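# Remove bike from floor rack and park on kickstand

## Task

Pull the bicycle out of the floor rack, which is loose and can slide, and leave it standing on its own kickstand. At the finish the bike must touch no wall, furniture, loose item or the rack, and it must not have fallen or be left leaning. The robot must have released the bike and moved away from it, because a bike held up only by the robot does not count.

## Robot and tools

ROBOT. An omnidirectional base with a column about 1.75 m tall. A carriage rides up and down the column (lift_m, 0 to 1 m) and carries two identical six-joint arms with two-finger grippers. Each arm base sits about 0.57 m + lift_m above the floor, and some carriage parts hang about 0.15 m below that. A hand reaches about 0.78 m from its shoulder but only about 0.38 m below its arm base. The hand is about 0.16 m long and 0.1 m wide (0.14 m when open). The parked arm pose is joints 1 to 6 = 0, 0.05, 0.05, 1.45, 0, 0. With both arms parked the footprint is about 0.95 m wide by 0.7 m long. The wheel motors are strong (7 N m).

CAMERAS. carriage_camera is fixed on the carriage, facing forward and tilted about 20 degrees down. left_wrist_camera and right_wrist_camera look out past the fingertips. All images are 896x504 pixels. Calibration lines give K, distortion and T_world_to_cam, where world means the base frame. These values carry small errors, and the error is larger for the wrist cameras at long reach.

FRAMES. Base frame: origin on the floor below the base centre, x forward, y left, z up. The left_hand and right_hand readings are the midpoint between that hand's finger pads, given in this frame. quat_wxyz rotates base axes into hand axes: hand z runs along the fingers and the fingers open along hand y. A hand pointing straight up with joints 1, 5 and 6 at 0 reads (1, 0, 0, 0). The odometry frame is the base frame at scene start. base_odometry counts wheel turns only, so slip shows up as travel. Heading is positive to the left, within -3.142 to 3.142.

execute_actions(actions, cameras). actions is a list holding one action, or empty to just read state and images. An action may have "base", "joints" or both, and its motions start together.
- base: exactly one key, as a relative offset from where the base last reported itself. translate_m: metres forward (+) or back, -2 to 2. strafe_m: metres left (+) or right, -2 to 2. rotate_rad: turn in place, counter-clockwise (+), -6.3 to 6.3.
- joints: absolute targets, keyed by joint name, one key per joint for either arm. lift_m 0 to 1 m. For each arm (left_/right_ prefix):
  - joint1_rad -2.617 to 3.054: swings the arm about vertical, 0 forward, + left.
  - joint2_rad 0 to 3.141: shoulder; 0 upper arm back and level, 1.57 upright, 3.14 forward and level.
  - joint3_rad 0 to 3.141: elbow; 0 folded, 3.14 straight.
  - joint4_rad -1.57 to 1.57: wrist pitch, + lifts the fingertips.
  - joint5_rad -1.57 to 1.57: wrist yaw, + turns the fingertips right (the opposite of joint1).
  - joint6_rad -2.094 to 2.094: roll about the finger axis, + clockwise seen from the forearm.
  - gripper_m 0 to 0.093: pad gap in metres.
  Done tolerances are ±0.004 for lift and grippers, ±0.02 for joints 1, 5 and 6, ±0.055 for joints 2 and 3, and ±0.04 for joint 4.
- No action runs longer than 15 s. Joints or base you omit may keep driving toward older targets. An unknown key or an out-of-range number rejects the whole call and nothing moves.
- cameras: a list of camera names or "all". If omitted or null you get all cameras; [] gives none. The pictures line lists image order.

wait(seconds 0 to 10): sends no new command and returns state and images.

zoom_image(camera, region [x0,y0,x1,y1]): pixel box, at most 504x504, origin at top-left. It works on that camera's latest full image.

finished_scene(scene): ends the scene for good and reports success. Call it only once the bike stands by itself and the robot has let go and moved away. A reply without any tool call also ends everything.

RESULT LINES. base_status and joint_status report how the last accepted action ended:
- done: reached. For the base this only means the wheels turned enough.
- off_target: stopped short and may still be pushing. This is normal for a gripper that is holding something.
- contact_stop or time_out: that motion drops its target and holds where it is.
- joint command not followed / not_followed: a self-collision check withheld that arm's targets, and they may be retried with later actions. To recover, move only that arm clear first, then move the other arm in a later action.
- on_its_own: what moved without being commanded; held at is the held target, not the actual position.
- ARM HIT: an arm struck the robot hard.
- motor_effort: percent of maximum, with the bracketed value as the peak. Readings are noisy and biased. Lift effort falling during a descent means a hand or load is resting on something. A drive_wheels value at rest above its free-move level means the base is still pressing on something.
- Joint torques are noisy and offset, so read them with care.
- MOTOR HOT appears at 75 °C. At 90 °C the arm stops for 10 s (OVER-TEMPERATURE FAULT). At 100 °C the arm goes limp and drops. A stretched arm heats up fast even when empty, so park arms when idle. After a heat stop, joints read limit_stop_at_motor_heat, and you should resend the targets.

CAUTIONS. The base contact stop only fires after a hit, and may not fire at all. The arms are not watched while turning or while arm joints are being commanded. The base can coast about 0.3 m after an arm touches something. Arms and grippers have no contact stop and will spring to their targets once freed. After a blocked drive, back off about 0.2 m along the same path (or turn back), and again if needed. Do not reverse into table edges. Hand readings drift, especially at long reach and under load: about 1 kg makes a level hand sag 10 to 17 cm. Grip force is about 45 to 60 N per pad. Never let the arms press on or strike each other. The robot can tip over and cannot be righted, and no sensor reports a lean, so check the images. Keep the carriage low and the arms short when pulling or carrying, and avoid sudden stops. Push the rack gently, since it slides. Avoid dropping, slamming or shoving the bike hard.

Each tool is called as name(argument=value, ...) on one line, values as JSON.

## Session

execute_actions(actions=[])

Scene clock: 0.00 s.
Joint torques (N m, as the arm reports them, + toward a larger angle): no reading
base_odometry: x=+0.000 y=+0.000 heading=+0.000 (m, m, rad; odometry frame)
base_status: not commanded
joint_positions: lift_m=+0.300 left_joint1_rad=-0.007 left_joint2_rad=+0.055 left_joint3_rad=+0.059 left_joint4_rad=+1.495 left_joint5_rad=-0.001 left_joint6_rad=-0.047 left_gripper_m=+0.094 right_joint1_rad=-0.004 right_joint2_rad=+0.033 right_joint3_rad=+0.049 right_joint4_rad=+1.476 right_joint5_rad=+0.039 right_joint6_rad=+0.003 right_gripper_m=+0.094
joint_status: not commanded
motor_effort: lift_m=+16 drive_wheels=+0 (%)
left_hand: x=+0.2801 y=+0.3370 z=+1.3114 quat_wxyz=(+0.999, -0.001, +0.036, -0.027) (m; base frame)
right_hand: x=+0.2806 y=-0.3438 z=+1.3084 quat_wxyz=(+0.999, +0.020, +0.039, -0.001) (m; base frame)
pictures: carriage_camera, left_wrist_camera, right_wrist_camera
Images, in order (width x height): carriage_camera 896x504, left_wrist_camera 896x504, right_wrist_camera 896x504.

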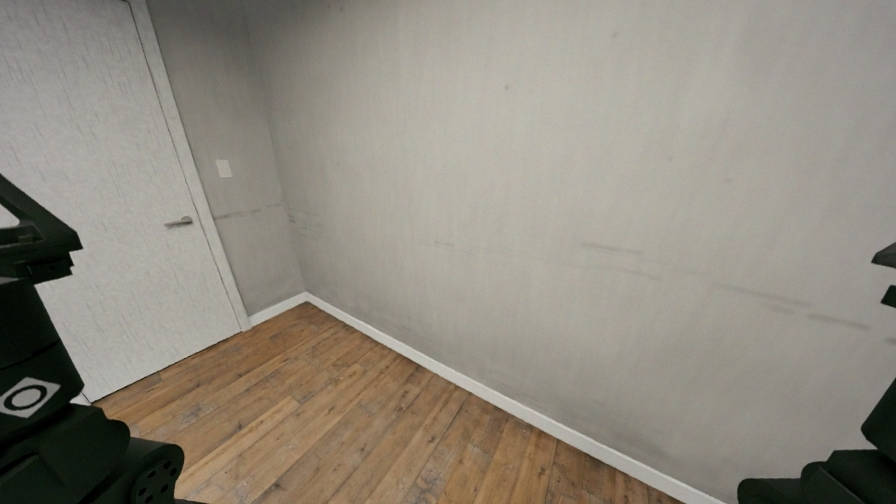

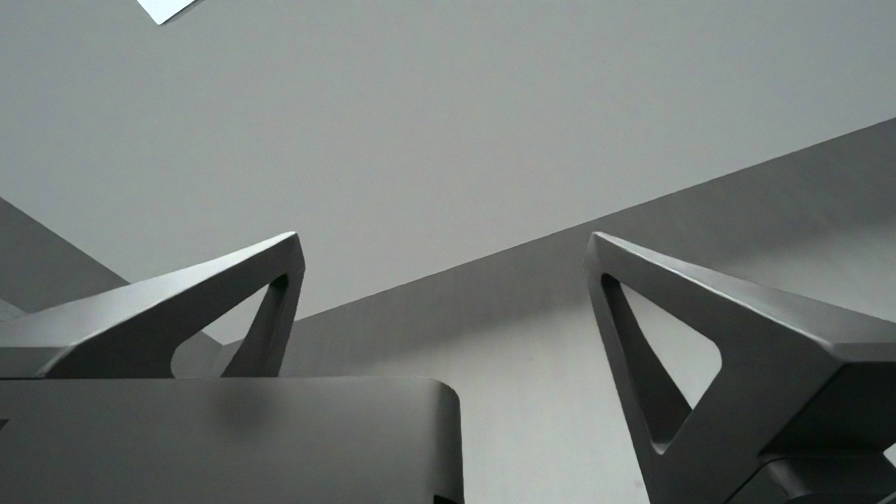

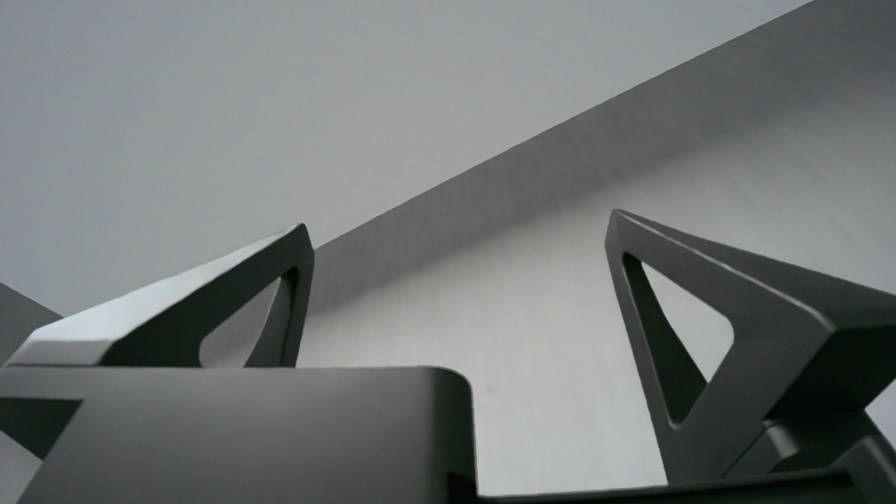

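execute_actions(actions=[{"base":{"rotate_rad":-2.1}}], cameras=["carriage_camera"])

execute_actions(actions=[{"base":{"rotate_rad":-2.1}}], cameras=["carriage_camera"])

Scene clock: 6.27 s.
Joint torques (N m, as the arm reports them, + toward a larger angle): left_arm=[ 0.07  4.25  5.89 -0.16 -0.05  0.01] | right_arm=[ 0.11  3.93  5.93 -0.17 -0.11  0.07]
base_odometry: x=+0.000 y=+0.000 heading=-2.100 (m, m, rad; odometry frame)
base_status: done
joint_positions: lift_m=+0.300 left_joint1_rad=-0.007 left_joint2_rad=+0.055 left_joint3_rad=+0.059 left_joint4_rad=+1.492 left_joint5_rad=-0.001 left_joint6_rad=-0.047 left_gripper_m=+0.094 right_joint1_rad=-0.004 right_joint2_rad=+0.033 right_joint3_rad=+0.049 right_joint4_rad=+1.476 right_joint5_rad=+0.039 right_joint6_rad=+0.003 right_gripper_m=+0.094
joint_status: not commanded
motor_effort: lift_m=+16(16) drive_wheels=+3(9) (%)
left_hand: x=+0.2806 y=+0.3370 z=+1.3113 quat_wxyz=(+0.999, -0.001, +0.037, -0.027) (m; base frame)
right_hand: x=+0.2807 y=-0.3438 z=+1.3084 quat_wxyz=(+0.999, +0.020, +0.039, -0.001) (m; base frame)
pictures: carriage_camera
Images, in order (width x height): carriage_camera 896x504.

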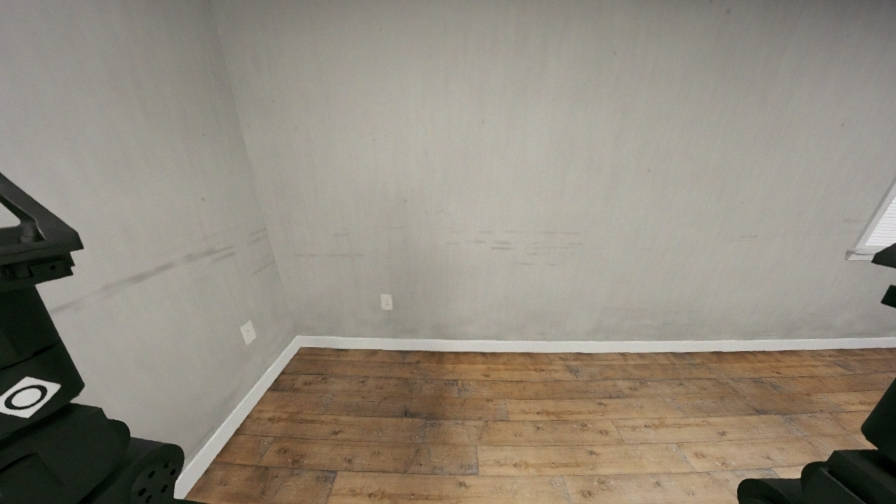

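Scene clock: 9.80 s.
Joint torques (N m, as the arm reports them, + toward a larger angle): left_arm=[ 0.13  4.23  5.84 -0.14 -0.05  0.01] | right_arm=[ 0.12  3.89  5.91 -0.16 -0.11  0.07]
base_odometry: x=+0.000 y=+0.000 heading=+2.084 (m, m, rad; odometry frame)
base_status: done
joint_positions: lift_m=+0.300 left_joint1_rad=-0.007 left_joint2_rad=+0.055 left_joint3_rad=+0.059 left_joint4_rad=+1.491 left_joint5_rad=-0.001 left_joint6_rad=-0.047 left_gripper_m=+0.094 right_joint1_rad=-0.004 right_joint2_rad=+0.033 right_joint3_rad=+0.049 right_joint4_rad=+1.476 right_joint5_rad=+0.039 right_joint6_rad=+0.003 right_gripper_m=+0.094
joint_status: not commanded
motor_effort: lift_m=+14(16) drive_wheels=+2(8) (%)
left_hand: x=+0.2809 y=+0.3370 z=+1.3113 quat_wxyz=(+0.999, -0.001, +0.038, -0.027) (m; base frame)
right_hand: x=+0.2807 y=-0.3438 z=+1.3084 quat_wxyz=(+0.999, +0.020, +0.039, -0.001) (m; base frame)
pictures: carriage_camera
Images, in order (width x height): carriage_camera 896x504.

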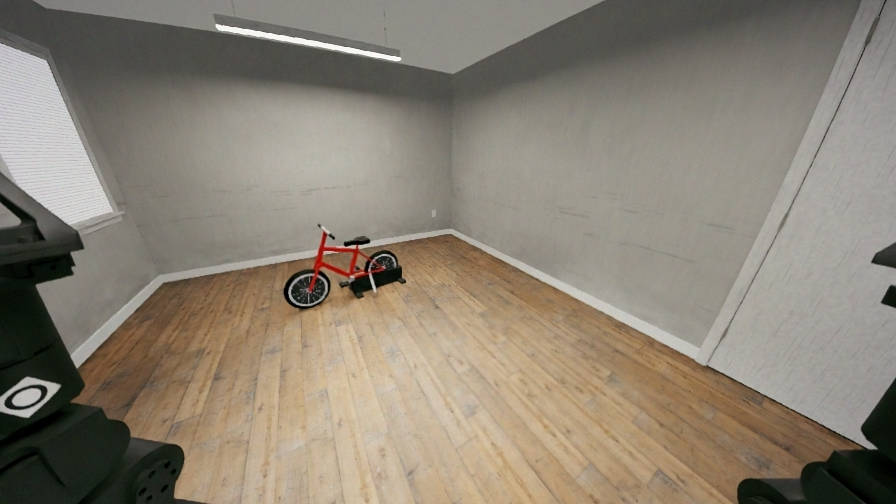

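execute_actions(actions=[{"base":{"rotate_rad":0.25}}], cameras=[])

execute_actions(actions=[{"base":{"translate_m":1.3},"joints":{"lift_m":0.0}}], cameras=[])

execute_actions(actions=[{"base":{"rotate_rad":0.44}}], cameras=["carriage_camera"])

zoom_image(camera="carriage_camera", region=[250,200,650,450])

Scene clock: 17.43 s.
Joint torques (N m, as the arm reports them, + toward a larger angle): left_arm=[ 0.08  4.23  5.93 -0.16 -0.05  0.  ] | right_arm=[ 0.12  3.93  5.93 -0.15 -0.11  0.07]
base_odometry: x=+0.000 y=+0.000 heading=+2.333 (m, m, rad; odometry frame)
base_status: done
joint_positions: lift_m=+0.300 left_joint1_rad=-0.007 left_joint2_rad=+0.055 left_joint3_rad=+0.059 left_joint4_rad=+1.492 left_joint5_rad=-0.001 left_joint6_rad=-0.047 left_gripper_m=+0.094 right_joint1_rad=-0.004 right_joint2_rad=+0.033 right_joint3_rad=+0.049 right_joint4_rad=+1.475 right_joint5_rad=+0.039 right_joint6_rad=+0.003 right_gripper_m=+0.094
joint_status: not commanded
motor_effort: lift_m=+15(13) drive_wheels=-4(8) (%)
left_hand: x=+0.2807 y=+0.3370 z=+1.3113 quat_wxyz=(+0.999, -0.001, +0.037, -0.027) (m; base frame)
right_hand: x=+0.2808 y=-0.3438 z=+1.3084 quat_wxyz=(+0.999, +0.020, +0.040, -0.001) (m; base frame)
pictures: none
No camera images: the call's "cameras" was empty. Leave "cameras" out to get every camera's image.

Scene clock: 22.40 s.
Joint torques (N m, as the arm reports them, + toward a larger angle): left_arm=[ 0.14  4.23  5.81 -0.17 -0.05  0.02] | right_arm=[ 0.09  3.92  5.88 -0.16 -0.11  0.07]
base_odometry: x=-0.897 y=+0.941 heading=+2.333 (m, m, rad; odometry frame)
base_status: done
joint_positions: lift_m=+0.000 left_joint1_rad=-0.007 left_joint2_rad=+0.055 left_joint3_rad=+0.059 left_joint4_rad=+1.494 left_joint5_rad=-0.001 left_joint6_rad=-0.047 left_gripper_m=+0.094 right_joint1_rad=-0.004 right_joint2_rad=+0.033 right_joint3_rad=+0.049 right_joint4_rad=+1.476 right_joint5_rad=+0.039 right_joint6_rad=+0.003 right_gripper_m=+0.094
joint_status: all done
motor_effort: lift_m=+12(12) drive_wheels=-3(13) (%)
left_hand: x=+0.2803 y=+0.3370 z=+1.0117 quat_wxyz=(+0.999, -0.001, +0.036, -0.027) (m; base frame)
right_hand: x=+0.2807 y=-0.3438 z=+1.0088 quat_wxyz=(+0.999, +0.020, +0.039, -0.001) (m; base frame)
pictures: none
No camera images: the call's "cameras" was empty. Leave "cameras" out to get every camera's image.

Scene clock: 24.17 s.
Joint torques (N m, as the arm reports them, + toward a larger angle): left_arm=[ 0.12  4.26  5.87 -0.17 -0.05  0.02] | right_arm=[ 0.08  3.89  5.93 -0.16 -0.11  0.07]
base_odometry: x=-0.897 y=+0.941 heading=+2.772 (m, m, rad; odometry frame)
base_status: done
joint_positions: lift_m=+0.000 left_joint1_rad=-0.007 left_joint2_rad=+0.055 left_joint3_rad=+0.059 left_joint4_rad=+1.493 left_joint5_rad=-0.001 left_joint6_rad=-0.047 left_gripper_m=+0.094 right_joint1_rad=-0.004 right_joint2_rad=+0.033 right_joint3_rad=+0.049 right_joint4_rad=+1.476 right_joint5_rad=+0.039 right_joint6_rad=+0.003 right_gripper_m=+0.094
joint_status: not commanded
motor_effort: lift_m=+13(13) drive_wheels=+3(8) (%)
left_hand: x=+0.2804 y=+0.3370 z=+1.0117 quat_wxyz=(+0.999, -0.001, +0.037, -0.027) (m; base frame)
right_hand: x=+0.2806 y=-0.3438 z=+1.0088 quat_wxyz=(+0.999, +0.020, +0.039, -0.001) (m; base frame)
pictures: carriage_camera
camera_calibration (this result's frames):
carriage_camera: T_world_to_cam=[[0.0541726, -0.998366, 0.0181988, -0.0295914], [-0.36568, -0.0367951, -0.930013, 0.987474], [0.929163, 0.0437263, -0.367076, 0.202305], [0, 0, 0, 1]] pos_world=[0.174729, -0.00205481, 0.993164]
Images, in order (width x height): carriage_camera 896x504.

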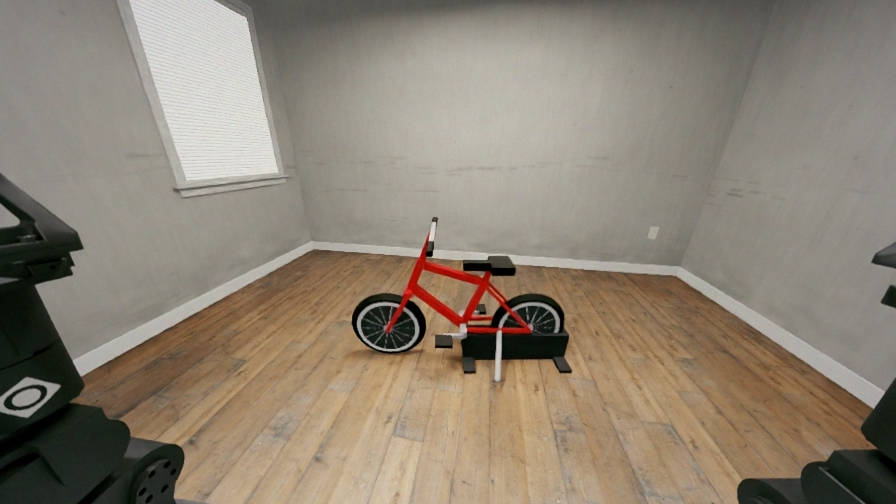

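Region (250, 200, 650, 450) of carriage_camera's 896x504 image, scaled by 1.260, with more detail than that image has; it fills the top 315 rows of this view, and the rest is white.

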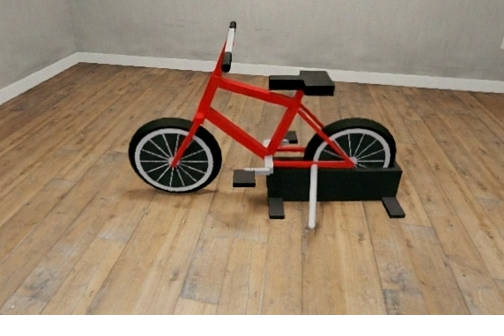

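execute_actions(actions=[{"base":{"translate_m":0.45},"joints":{"left_joint4_rad":0.2,"right_joint4_rad":0.2,"left_joint2_rad":0.6,"right_joint2_rad":0.6}}])

zoom_image(camera="carriage_camera", region=[250,250,700,504])

Scene clock: 34.97 s.
Joint torques (N m, as the arm reports them, + toward a larger angle): left_arm=[ 0.08  1.14  7.9   2.19 -0.05  0.02] | right_arm=[ 0.1   0.68  7.91  2.04 -0.09  0.06]
base_odometry: x=-1.317 y=+1.103 heading=+2.773 (m, m, rad; odometry frame)
base_status: done
joint_positions: lift_m=+0.000 left_joint1_rad=-0.007 left_joint2_rad=+0.588 left_joint3_rad=+0.059 left_joint4_rad=+0.206 left_joint5_rad=-0.001 left_joint6_rad=-0.047 left_gripper_m=+0.094 right_joint1_rad=-0.004 right_joint2_rad=+0.592 right_joint3_rad=+0.049 right_joint4_rad=+0.218 right_joint5_rad=+0.039 right_joint6_rad=+0.003 right_gripper_m=+0.094
joint_status: all done
motor_effort: lift_m=+12(13) drive_wheels=-4(11) (%)
left_hand: x=+0.5364 y=+0.3351 z=+0.6873 quat_wxyz=(+0.584, -0.016, +0.812, -0.016) (m; base frame)
right_hand: x=+0.5357 y=-0.3449 z=+0.6847 quat_wxyz=(+0.583, +0.014, +0.812, -0.016) (m; base frame)
pictures: carriage_camera, left_wrist_camera, right_wrist_camera
camera_calibration (this result's frames):
carriage_camera: T_world_to_cam=[[0.0541726, -0.998366, 0.0181988, -0.0295914], [-0.36568, -0.0367951, -0.930013, 0.987475], [0.929163, 0.0437263, -0.367076, 0.202305], [0, 0, 0, 1]] pos_world=[0.174729, -0.00205481, 0.993164]
left_wrist_camera: T_world_to_cam=[[-0.00644352, -0.996556, 0.0826765, 0.27989], [-0.819577, -0.0421071, -0.57142, 0.852179], [0.572933, -0.0714417, -0.816483, 0.405568], [0, 0, 0, 1]] pos_world=[0.467866, 0.343783, 0.794951]
right_wrist_camera: T_world_to_cam=[[-0.0703747, -0.99723, -0.0240741, -0.289275], [-0.830795, 0.0719529, -0.551909, 0.846899], [0.552112, -0.0188398, -0.833557, 0.394075], [0, 0, 0, 1]] pos_world=[0.465667, -0.341986, 0.788931]
Images, in order (width x height): carriage_camera 896x504, left_wrist_camera 896x504, right_wrist_camera 896x504.

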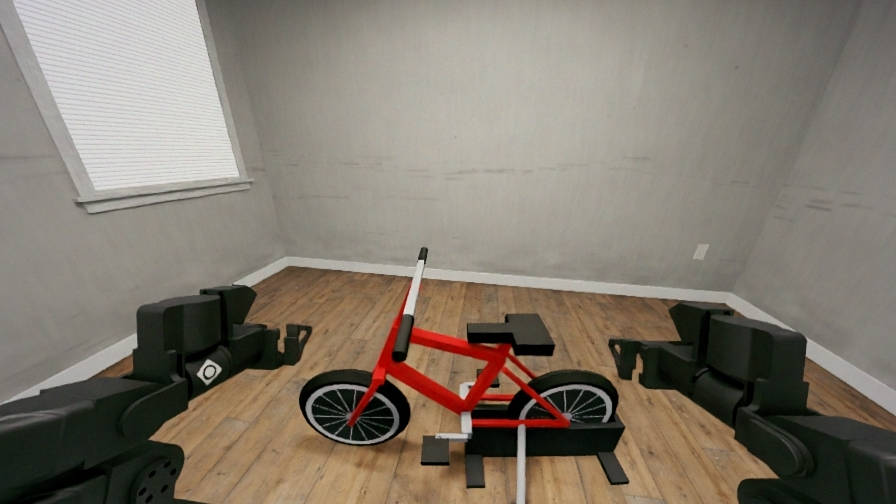

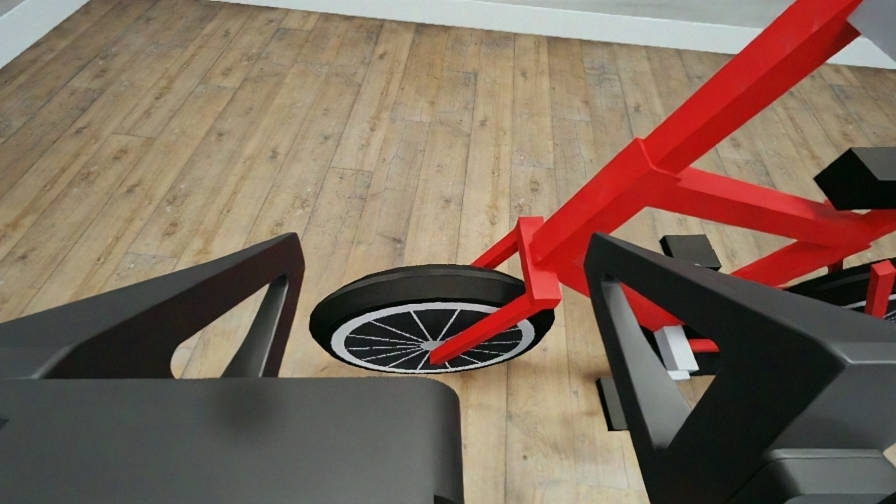

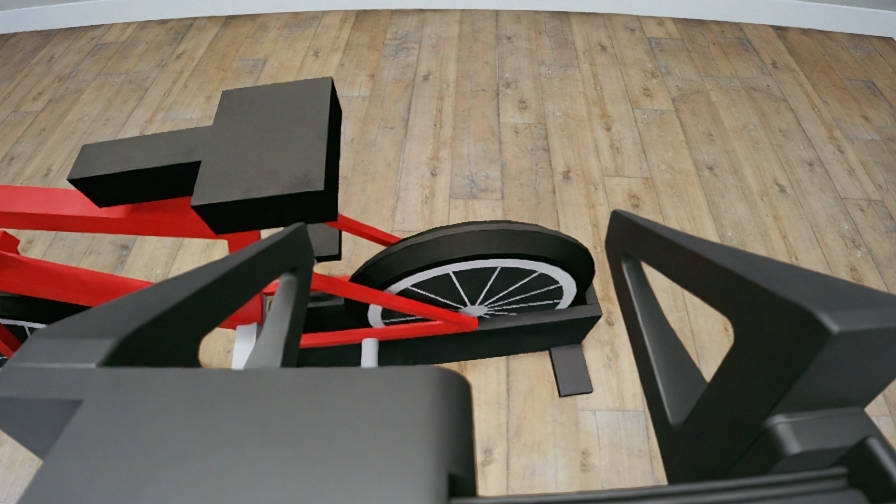

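Region (250, 250, 700, 504) of carriage_camera's 896x504 image, scaled by 1.120, with more detail than that image has; it fills the top 284 rows of this view, and the rest is white.

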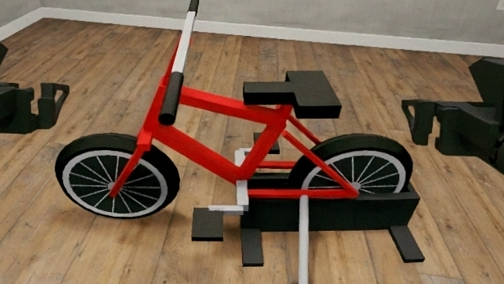

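execute_actions(actions=[{"base":{"strafe_m":-0.24},"joints":{"lift_m":0.4,"left_joint2_rad":1.6,"left_joint3_rad":1.3,"left_joint4_rad":-1.27,"right_joint2_rad":0.05,"right_joint4_rad":1.45}}], cameras=["carriage_camera","left_wrist_camera"])

Scene clock: 51.37 s.
Joint torques (N m, as the arm reports them, + toward a larger angle): left_arm=[ 0.09 -6.36  7.52  0.31 -0.07  0.01] | right_arm=[ 0.09  3.17  6.04  0.03 -0.11  0.07]
base_odometry: x=-1.230 y=+1.327 heading=+2.773 (m, m, rad; odometry frame)
base_status: done
joint_positions: lift_m=+0.400 left_joint1_rad=-0.007 left_joint2_rad=+1.589 left_joint3_rad=+1.284 left_joint4_rad=-1.262 left_joint5_rad=-0.001 left_joint6_rad=-0.047 left_gripper_m=+0.094 right_joint1_rad=-0.004 right_joint2_rad=+0.059 right_joint3_rad=+0.049 right_joint4_rad=+1.443 right_joint5_rad=+0.039 right_joint6_rad=+0.003 right_gripper_m=+0.094
joint_status: all done
motor_effort: lift_m=+19(21) drive_wheels=+0(9) (%)
left_hand: x=+0.5386 y=+0.3351 z=+1.0923 quat_wxyz=(+0.002, -0.020, +1.000, +0.000) (m; base frame)
right_hand: x=+0.2968 y=-0.3439 z=+1.4070 quat_wxyz=(+0.997, +0.020, +0.069, -0.002) (m; base frame)
pictures: carriage_camera, left_wrist_camera
camera_calibration (this result's frames):
carriage_camera: T_world_to_cam=[[0.0541726, -0.998366, 0.0181988, -0.0368579], [-0.36568, -0.0367951, -0.930013, 1.35881], [0.929163, 0.0437263, -0.367076, 0.348873], [0, 0, 0, 1]] pos_world=[0.174729, -0.00205481, 1.39245]
left_wrist_camera: T_world_to_cam=[[0.0711421, -0.997135, 0.0257209, 0.26702], [-0.805408, -0.0422128, 0.591216, -0.192083], [-0.588436, -0.0627762, -0.806103, 1.34626], [0, 0, 0, 1]] pos_world=[0.618485, 0.342659, 1.19192]
Images, in order (width x height): carriage_camera 896x504, left_wrist_camera 896x504.

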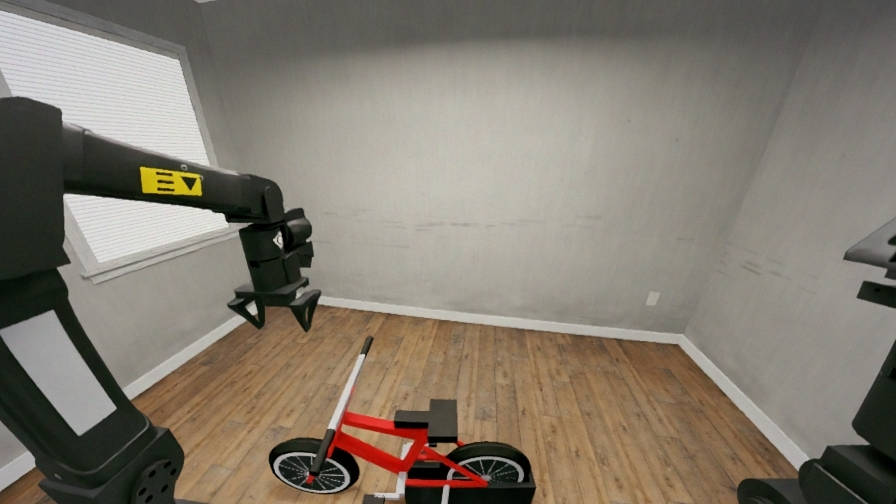

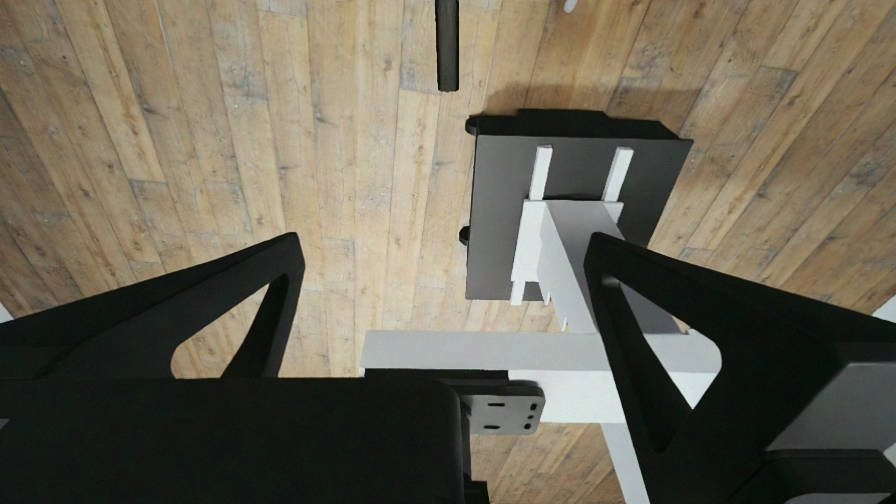

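execute_actions(actions=[{"joints":{"lift_m":0.03}}], cameras=["carriage_camera","left_wrist_camera"])

Scene clock: 59.30 s.
Joint torques (N m, as the arm reports them, + toward a larger angle): left_arm=[ 0.19 -6.44  7.42  0.33 -0.05  0.01] | right_arm=[ 0.08  3.21  6.07  0.03 -0.1   0.07]
base_odometry: x=-1.230 y=+1.327 heading=+2.773 (m, m, rad; odometry frame)
base_status: not commanded
joint_positions: lift_m=+0.030 left_joint1_rad=-0.007 left_joint2_rad=+1.590 left_joint3_rad=+1.286 left_joint4_rad=-1.265 left_joint5_rad=-0.001 left_joint6_rad=-0.047 left_gripper_m=+0.094 right_joint1_rad=-0.004 right_joint2_rad=+0.059 right_joint3_rad=+0.049 right_joint4_rad=+1.444 right_joint5_rad=+0.039 right_joint6_rad=+0.003 right_gripper_m=+0.094
joint_status: all done
motor_effort: lift_m=+13(14) drive_wheels=+0(1) (%)
left_hand: x=+0.5384 y=+0.3351 z=+0.7229 quat_wxyz=(+0.001, -0.020, +1.000, +0.000) (m; base frame)
right_hand: x=+0.2968 y=-0.3439 z=+1.0376 quat_wxyz=(+0.997, +0.020, +0.068, -0.002) (m; base frame)
pictures: carriage_camera, left_wrist_camera
camera_calibration (this result's frames):
carriage_camera: T_world_to_cam=[[0.0541726, -0.998366, 0.0181988, -0.0301344], [-0.36568, -0.0367951, -0.930013, 1.01523], [0.929163, 0.0437263, -0.367076, 0.213258], [0, 0, 0, 1]] pos_world=[0.174729, -0.00205481, 1.023]
left_wrist_camera: T_world_to_cam=[[0.0712008, -0.997135, 0.0255409, 0.276638], [-0.804053, -0.0422229, 0.593057, 0.0240236], [-0.59028, -0.0627624, -0.804755, 1.04838], [0, 0, 0, 1]] pos_world=[0.618459, 0.342659, 0.822379]
Images, in order (width x height): carriage_camera 896x504, left_wrist_camera 896x504.

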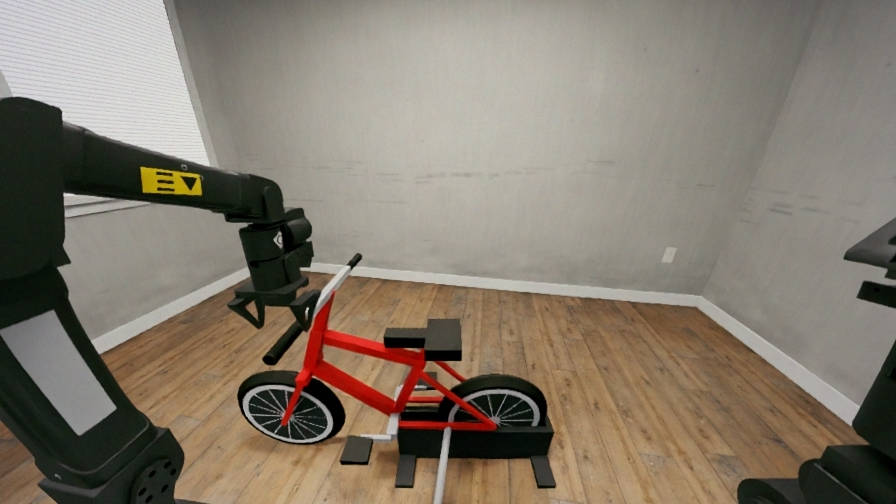

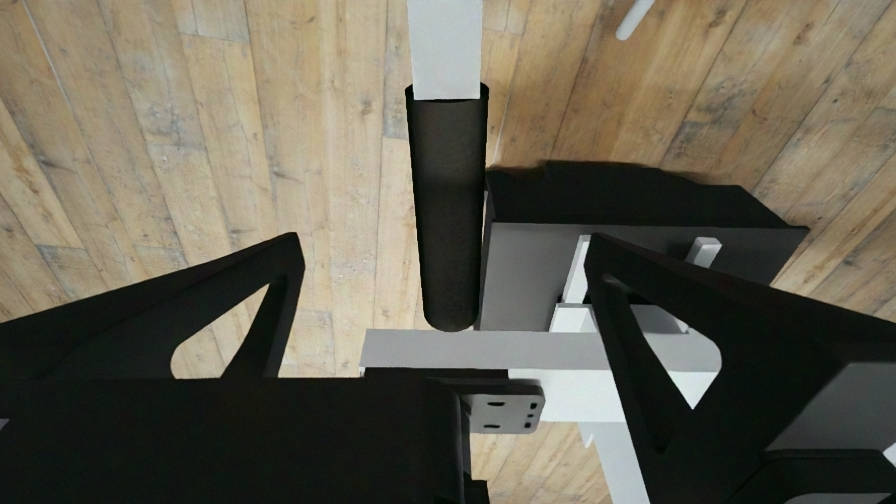

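execute_actions(actions=[{"joints":{"lift_m":0.0}}], cameras=["carriage_camera","left_wrist_camera"])

execute_actions(actions=[{"joints":{"left_gripper_m":0.0}}], cameras=["carriage_camera","left_wrist_camera"])

Scene clock: 65.33 s.
Joint torques (N m, as the arm reports them, + toward a larger angle): left_arm=[ 0.16 -6.64  7.27  0.34 -0.07  0.  ] | right_arm=[ 0.07  3.19  6.1   0.01 -0.1   0.07]
base_odometry: x=-1.230 y=+1.327 heading=+2.773 (m, m, rad; odometry frame)
base_status: not commanded
joint_positions: lift_m=+0.000 left_joint1_rad=-0.007 left_joint2_rad=+1.592 left_joint3_rad=+1.286 left_joint4_rad=-1.266 left_joint5_rad=-0.001 left_joint6_rad=-0.047 left_gripper_m=+0.094 right_joint1_rad=-0.004 right_joint2_rad=+0.059 right_joint3_rad=+0.049 right_joint4_rad=+1.444 right_joint5_rad=+0.039 right_joint6_rad=+0.003 right_gripper_m=+0.094
joint_status: all done
motor_effort: lift_m=+13(15) drive_wheels=+1(1) (%)
left_hand: x=+0.5380 y=+0.3351 z=+0.6924 quat_wxyz=(-0.001, -0.020, +1.000, +0.001) (m; base frame)
right_hand: x=+0.2967 y=-0.3439 z=+1.0077 quat_wxyz=(+0.997, +0.020, +0.068, -0.002) (m; base frame)
pictures: carriage_camera, left_wrist_camera
camera_calibration (this result's frames):
carriage_camera: T_world_to_cam=[[0.0541726, -0.998366, 0.0181988, -0.0295915], [-0.36568, -0.0367951, -0.930013, 0.987479], [0.929163, 0.0437263, -0.367076, 0.202307], [0, 0, 0, 1]] pos_world=[0.174729, -0.00205481, 0.993169]
left_wrist_camera: T_world_to_cam=[[0.0713073, -0.997136, 0.0252107, 0.277619], [-0.801557, -0.0422415, 0.596424, 0.0381586], [-0.593651, -0.0627372, -0.802273, 1.02369], [0, 0, 0, 1]] pos_world=[0.618504, 0.342659, 0.791521]
Images, in order (width x height): carriage_camera 896x504, left_wrist_camera 896x504.

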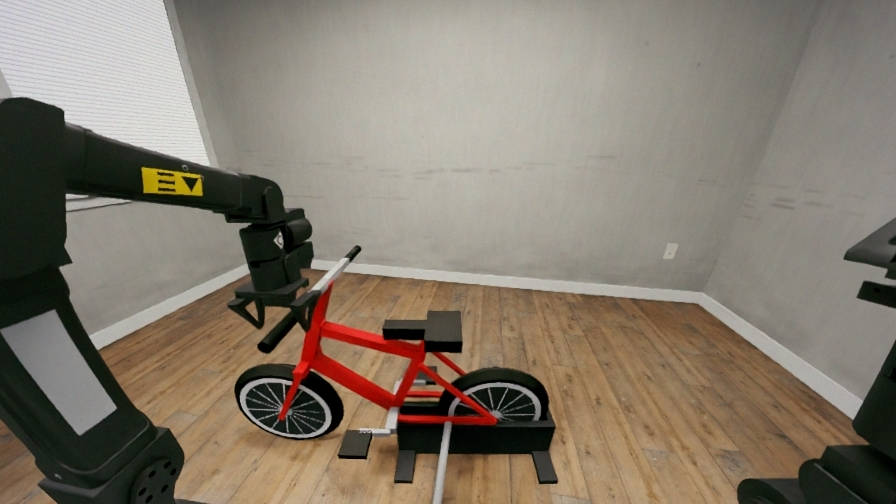

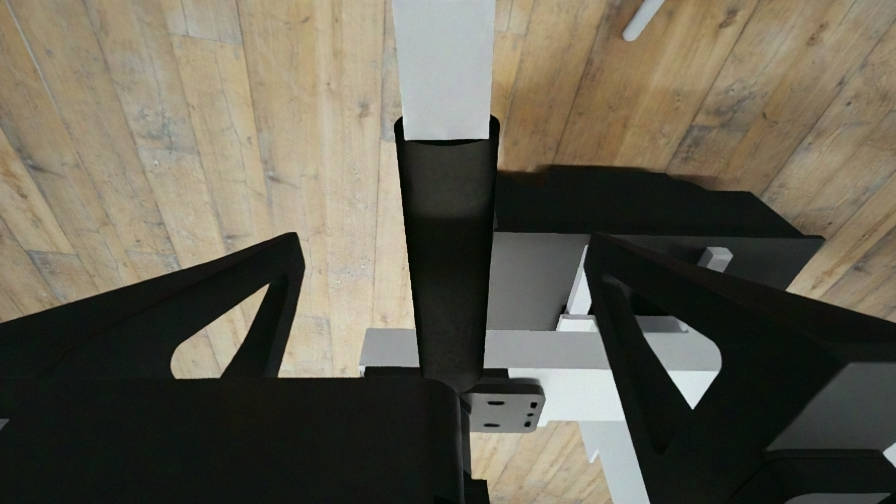

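Scene clock: 66.07 s.
Joint torques (N m, as the arm reports them, + toward a larger angle): left_arm=[ 0.14 -6.67  7.45  0.34 -0.08  0.02] | right_arm=[ 0.11  3.19  6.06  0.03 -0.1   0.06]
base_odometry: x=-1.230 y=+1.327 heading=+2.773 (m, m, rad; odometry frame)
base_status: not commanded
joint_positions: lift_m=+0.000 left_joint1_rad=-0.007 left_joint2_rad=+1.592 left_joint3_rad=+1.286 left_joint4_rad=-1.266 left_joint5_rad=+0.001 left_joint6_rad=-0.048 left_gripper_m=+0.023 right_joint1_rad=-0.004 right_joint2_rad=+0.059 right_joint3_rad=+0.049 right_joint4_rad=+1.444 right_joint5_rad=+0.039 right_joint6_rad=+0.003 right_gripper_m=+0.094
joint_status: left_gripper_m off_target (ended at +0.023, target +0.000)
motor_effort: lift_m=+13(12) drive_wheels=+1(1) (%)
left_hand: x=+0.5380 y=+0.3347 z=+0.6924 quat_wxyz=(-0.001, -0.020, +1.000, -0.001) (m; base frame)
right_hand: x=+0.2967 y=-0.3439 z=+1.0077 quat_wxyz=(+0.997, +0.020, +0.068, -0.002) (m; base frame)
pictures: carriage_camera, left_wrist_camera
camera_calibration (this result's frames):
carriage_camera: T_world_to_cam=[[0.0541726, -0.998366, 0.0181988, -0.0295915], [-0.36568, -0.0367951, -0.930013, 0.987479], [0.929163, 0.0437263, -0.367076, 0.202307], [0, 0, 0, 1]] pos_world=[0.174729, -0.00205481, 0.993169]
left_wrist_camera: T_world_to_cam=[[0.0720736, -0.99702, 0.0274899, 0.275198], [-0.801515, -0.041493, 0.596534, 0.0377903], [-0.593616, -0.0650279, -0.802117, 1.0243], [0, 0, 0, 1]] pos_world=[0.618497, 0.342554, 0.791502]
Images, in order (width x height): carriage_camera 896x504, left_wrist_camera 896x504.

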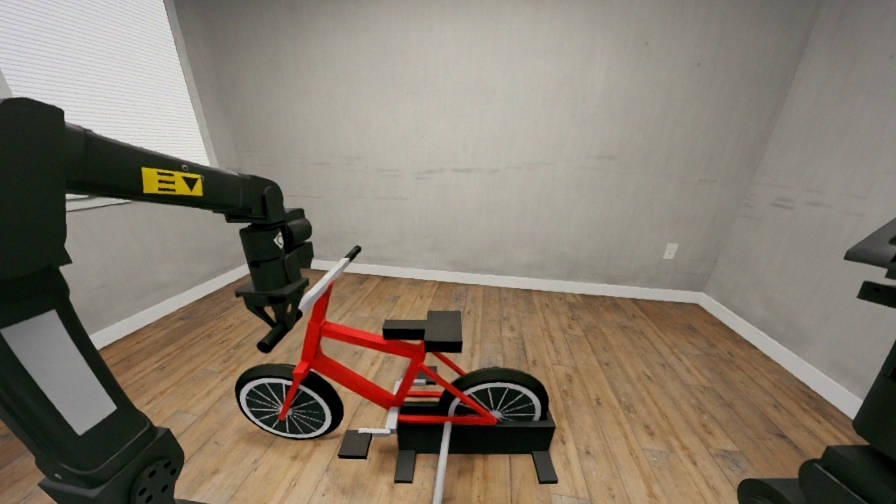

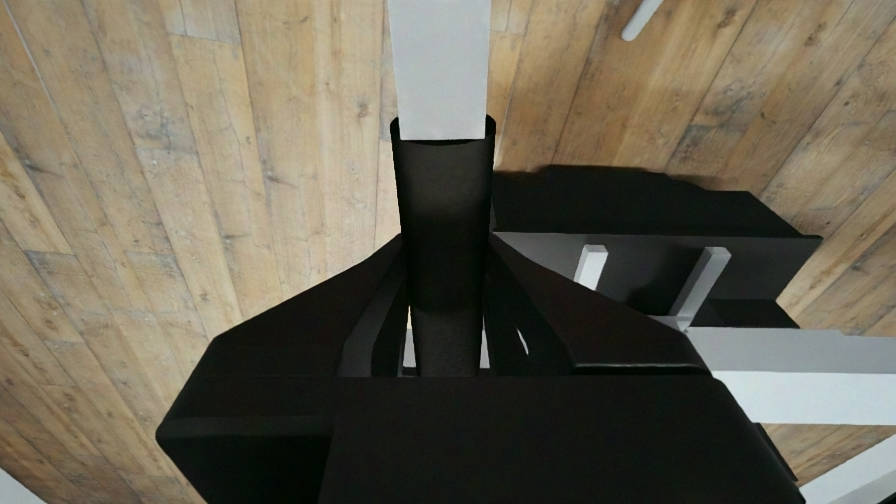

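execute_actions(actions=[{"base":{"translate_m":0.03},"joints":{"lift_m":0.05}}], cameras=["carriage_camera"])

execute_actions(actions=[{"base":{"strafe_m":0.12}}], cameras=["carriage_camera","left_wrist_camera"])

Scene clock: 70.40 s.
Joint torques (N m, as the arm reports them, + toward a larger angle): left_arm=[ -0.61 -13.89  10.18  -0.4    0.55  -0.38] | right_arm=[ 0.1   3.2   6.02  0.01 -0.1   0.06]
base_odometry: x=-1.255 y=+1.337 heading=+2.772 (m, m, rad; odometry frame)
base_status: translate_m contact_stop (by the wheels' count: +0.026 of +0.030)
joint_positions: lift_m=+0.049 left_joint1_rad=+0.002 left_joint2_rad=+1.671 left_joint3_rad=+1.243 left_joint4_rad=-1.205 left_joint5_rad=-0.073 left_joint6_rad=-0.006 left_gripper_m=+0.023 right_joint1_rad=-0.004 right_joint2_rad=+0.059 right_joint3_rad=+0.049 right_joint4_rad=+1.445 right_joint5_rad=+0.039 right_joint6_rad=+0.003 right_gripper_m=+0.094
joint_status: all done
motor_effort: lift_m=+21(24) drive_wheels=+2(4) (%)
left_hand: x=+0.5400 y=+0.3501 z=+0.7106 quat_wxyz=(-0.031, -0.003, +0.999, +0.037) (m; base frame)
right_hand: x=+0.2965 y=-0.3439 z=+1.0566 quat_wxyz=(+0.997, +0.020, +0.068, -0.002) (m; base frame)
pictures: carriage_camera
camera_calibration (this result's frames):
carriage_camera: T_world_to_cam=[[0.0541726, -0.998366, 0.0181988, -0.0304802], [-0.36568, -0.0367951, -0.930013, 1.03289], [0.929163, 0.0437263, -0.367076, 0.220232], [0, 0, 0, 1]] pos_world=[0.174729, -0.00205481, 1.042]
Images, in order (width x height): carriage_camera 896x504.

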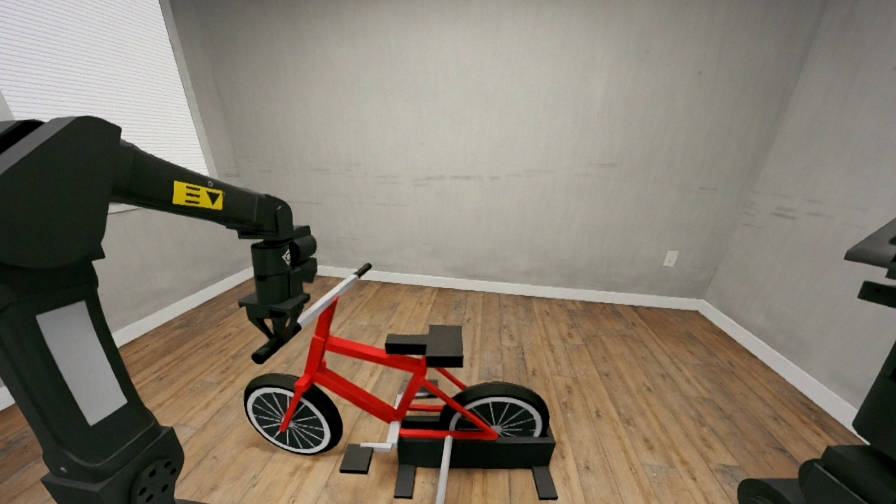

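not run: a stop came earlier in this reply.

execute_actions(actions=[{"base":{"strafe_m":0.12},"joints":{"left_joint1_rad":0.0,"lift_m":0.07}}], cameras=["carriage_camera","left_wrist_camera"])

Scene clock: 75.17 s.
Joint torques (N m, as the arm reports them, + toward a larger angle): left_arm=[-0.35 -7.01  7.09  0.27  0.   -0.06] | right_arm=[ 0.14  3.17  6.01  0.01 -0.11  0.07]
base_odometry: x=-1.298 y=+1.225 heading=+2.772 (m, m, rad; odometry frame)
base_status: done
joint_positions: lift_m=+0.070 left_joint1_rad=+0.006 left_joint2_rad=+1.596 left_joint3_rad=+1.292 left_joint4_rad=-1.259 left_joint5_rad=-0.009 left_joint6_rad=-0.039 left_gripper_m=+0.000 right_joint1_rad=-0.004 right_joint2_rad=+0.059 right_joint3_rad=+0.049 right_joint4_rad=+1.446 right_joint5_rad=+0.039 right_joint6_rad=+0.003 right_gripper_m=+0.094
joint_status: all done
on_its_own: left_gripper_m moved -0.023 to your old target +0.000
motor_effort: lift_m=+20(24) drive_wheels=-2(7) (%)
left_hand: x=+0.5414 y=+0.3404 z=+0.7622 quat_wxyz=(+0.004, -0.023, +1.000, +0.005) (m; base frame)
right_hand: x=+0.2963 y=-0.3439 z=+1.0770 quat_wxyz=(+0.998, +0.020, +0.067, -0.002) (m; base frame)
pictures: carriage_camera, left_wrist_camera
camera_calibration (this result's frames):
carriage_camera: T_world_to_cam=[[0.0541726, -0.998366, 0.0181988, -0.0308508], [-0.36568, -0.0367951, -0.930013, 1.05183], [0.929163, 0.0437263, -0.367076, 0.227708], [0, 0, 0, 1]] pos_world=[0.174729, -0.00205481, 1.06237]
left_wrist_camera: T_world_to_cam=[[0.0768236, -0.99689, 0.0175594, 0.283631], [-0.807139, -0.0518423, 0.58808, 0.0121242], [-0.585341, -0.0593513, -0.808612, 1.08117], [0, 0, 0, 1]] pos_world=[0.620852, 0.347547, 0.86214]
Images, in order (width x height): carriage_camera 896x504, left_wrist_camera 896x504.

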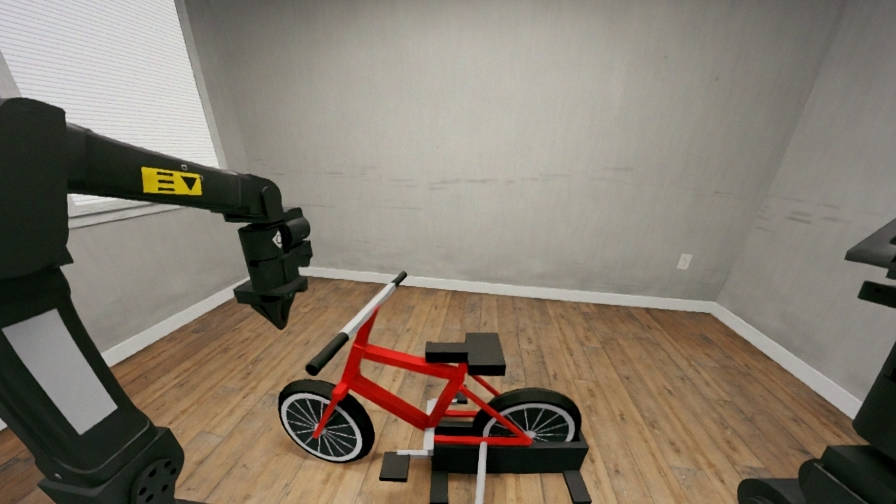

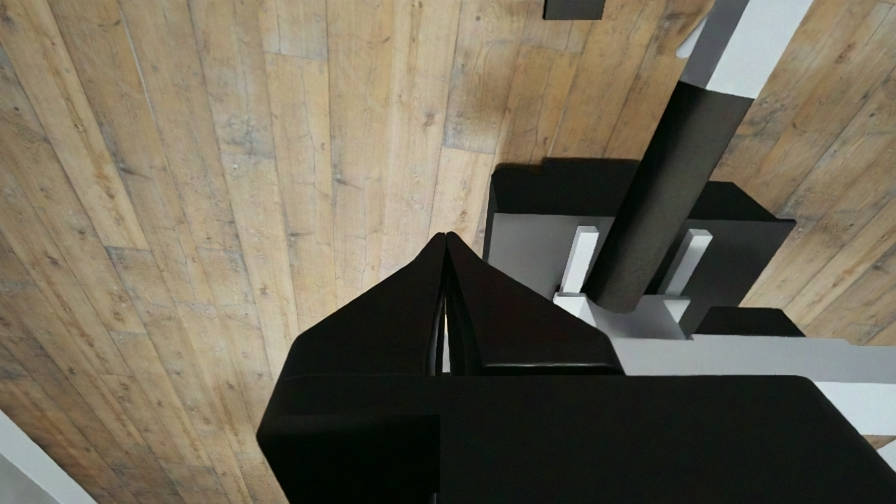

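execute_actions(actions=[{"joints":{"lift_m":0.25,"left_gripper_m":0.093,"left_joint1_rad":0,"left_joint2_rad":1.9,"left_joint3_rad":1.35,"left_joint4_rad":-1.02,"left_joint6_rad":1.52}}], cameras=[])

execute_actions(actions=[{"base":{"strafe_m":-0.335}}], cameras=["carriage_camera","left_wrist_camera"])

Scene clock: 94.47 s.
Joint torques (N m, as the arm reports them, + toward a larger angle): left_arm=[ -0.4  -10.     7.02   0.25   0.07   0.08] | right_arm=[ 0.08  3.18  6.06  0.   -0.11  0.07]
base_odometry: x=-1.298 y=+1.225 heading=+2.772 (m, m, rad; odometry frame)
base_status: not commanded
joint_positions: lift_m=+0.250 left_joint1_rad=+0.006 left_joint2_rad=+1.899 left_joint3_rad=+1.336 left_joint4_rad=-1.020 left_joint5_rad=-0.007 left_joint6_rad=+1.513 left_gripper_m=+0.093 right_joint1_rad=-0.004 right_joint2_rad=+0.059 right_joint3_rad=+0.049 right_joint4_rad=+1.446 right_joint5_rad=+0.039 right_joint6_rad=+0.003 right_gripper_m=+0.094
joint_status: all done
motor_effort: lift_m=+16(21) drive_wheels=+1(0) (%)
left_hand: x=+0.6025 y=+0.3404 z=+0.8644 quat_wxyz=(-0.007, +0.684, +0.729, -0.001) (m; base frame)
right_hand: x=+0.2963 y=-0.3439 z=+1.2571 quat_wxyz=(+0.998, +0.020, +0.067, -0.002) (m; base frame)
pictures: none
No camera images: the call's "cameras" was empty. Leave "cameras" out to get every camera's image.

Scene clock: 97.07 s.
Joint torques (N m, as the arm reports them, + toward a larger angle): left_arm=[ -0.27 -10.09   7.02   0.27   0.08   0.08] | right_arm=[ 0.12  3.25  6.05  0.01 -0.11  0.06]
base_odometry: x=-1.177 y=+1.537 heading=+2.773 (m, m, rad; odometry frame)
base_status: done
joint_positions: lift_m=+0.250 left_joint1_rad=+0.006 left_joint2_rad=+1.899 left_joint3_rad=+1.336 left_joint4_rad=-1.020 left_joint5_rad=-0.007 left_joint6_rad=+1.513 left_gripper_m=+0.093 right_joint1_rad=-0.004 right_joint2_rad=+0.059 right_joint3_rad=+0.049 right_joint4_rad=+1.446 right_joint5_rad=+0.039 right_joint6_rad=+0.003 right_gripper_m=+0.094
joint_status: not commanded
motor_effort: lift_m=+18(19) drive_wheels=-1(14) (%)
left_hand: x=+0.6025 y=+0.3403 z=+0.8644 quat_wxyz=(-0.007, +0.684, +0.729, -0.002) (m; base frame)
right_hand: x=+0.2962 y=-0.3439 z=+1.2571 quat_wxyz=(+0.998, +0.020, +0.067, -0.002) (m; base frame)
pictures: carriage_camera, left_wrist_camera
camera_calibration (this result's frames):
carriage_camera: T_world_to_cam=[[0.0541726, -0.998366, 0.0181988, -0.0341281], [-0.36568, -0.0367951, -0.930013, 1.21931], [0.929163, 0.0437263, -0.367076, 0.293812], [0, 0, 0, 1]] pos_world=[0.174729, -0.00205481, 1.24245]
left_wrist_camera: T_world_to_cam=[[-0.994661, -0.0960022, 0.0378533, 0.598544], [-0.0541319, 0.797682, 0.600644, -0.752304], [-0.087858, 0.595388, -0.79862, 0.668428], [0, 0, 0, 1]] pos_world=[0.613352, 0.259587, 0.96303]
Images, in order (width x height): carriage_camera 896x504, left_wrist_camera 896x504.

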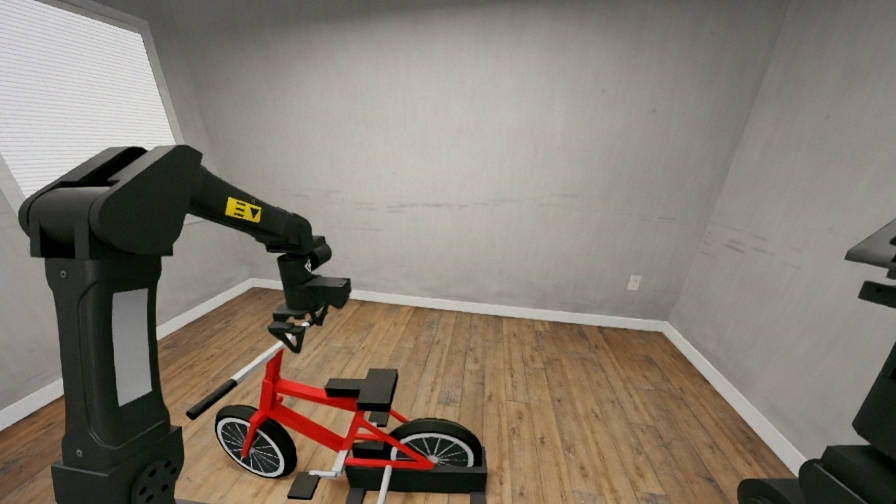

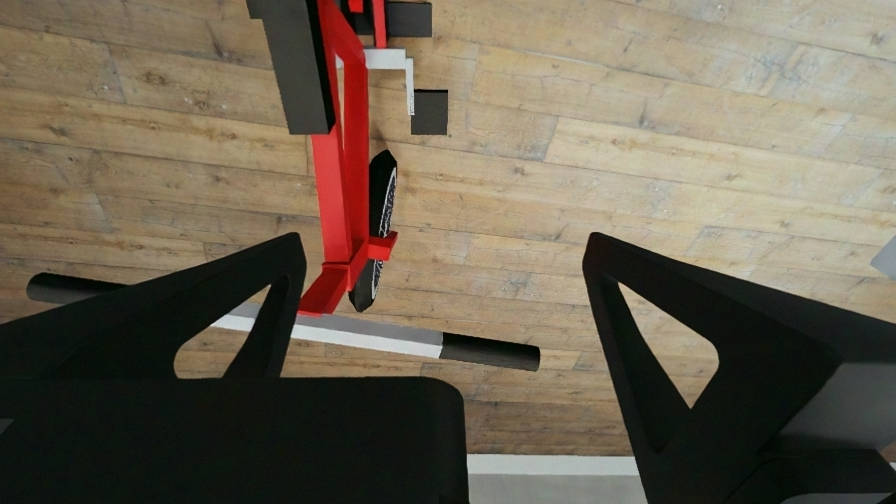

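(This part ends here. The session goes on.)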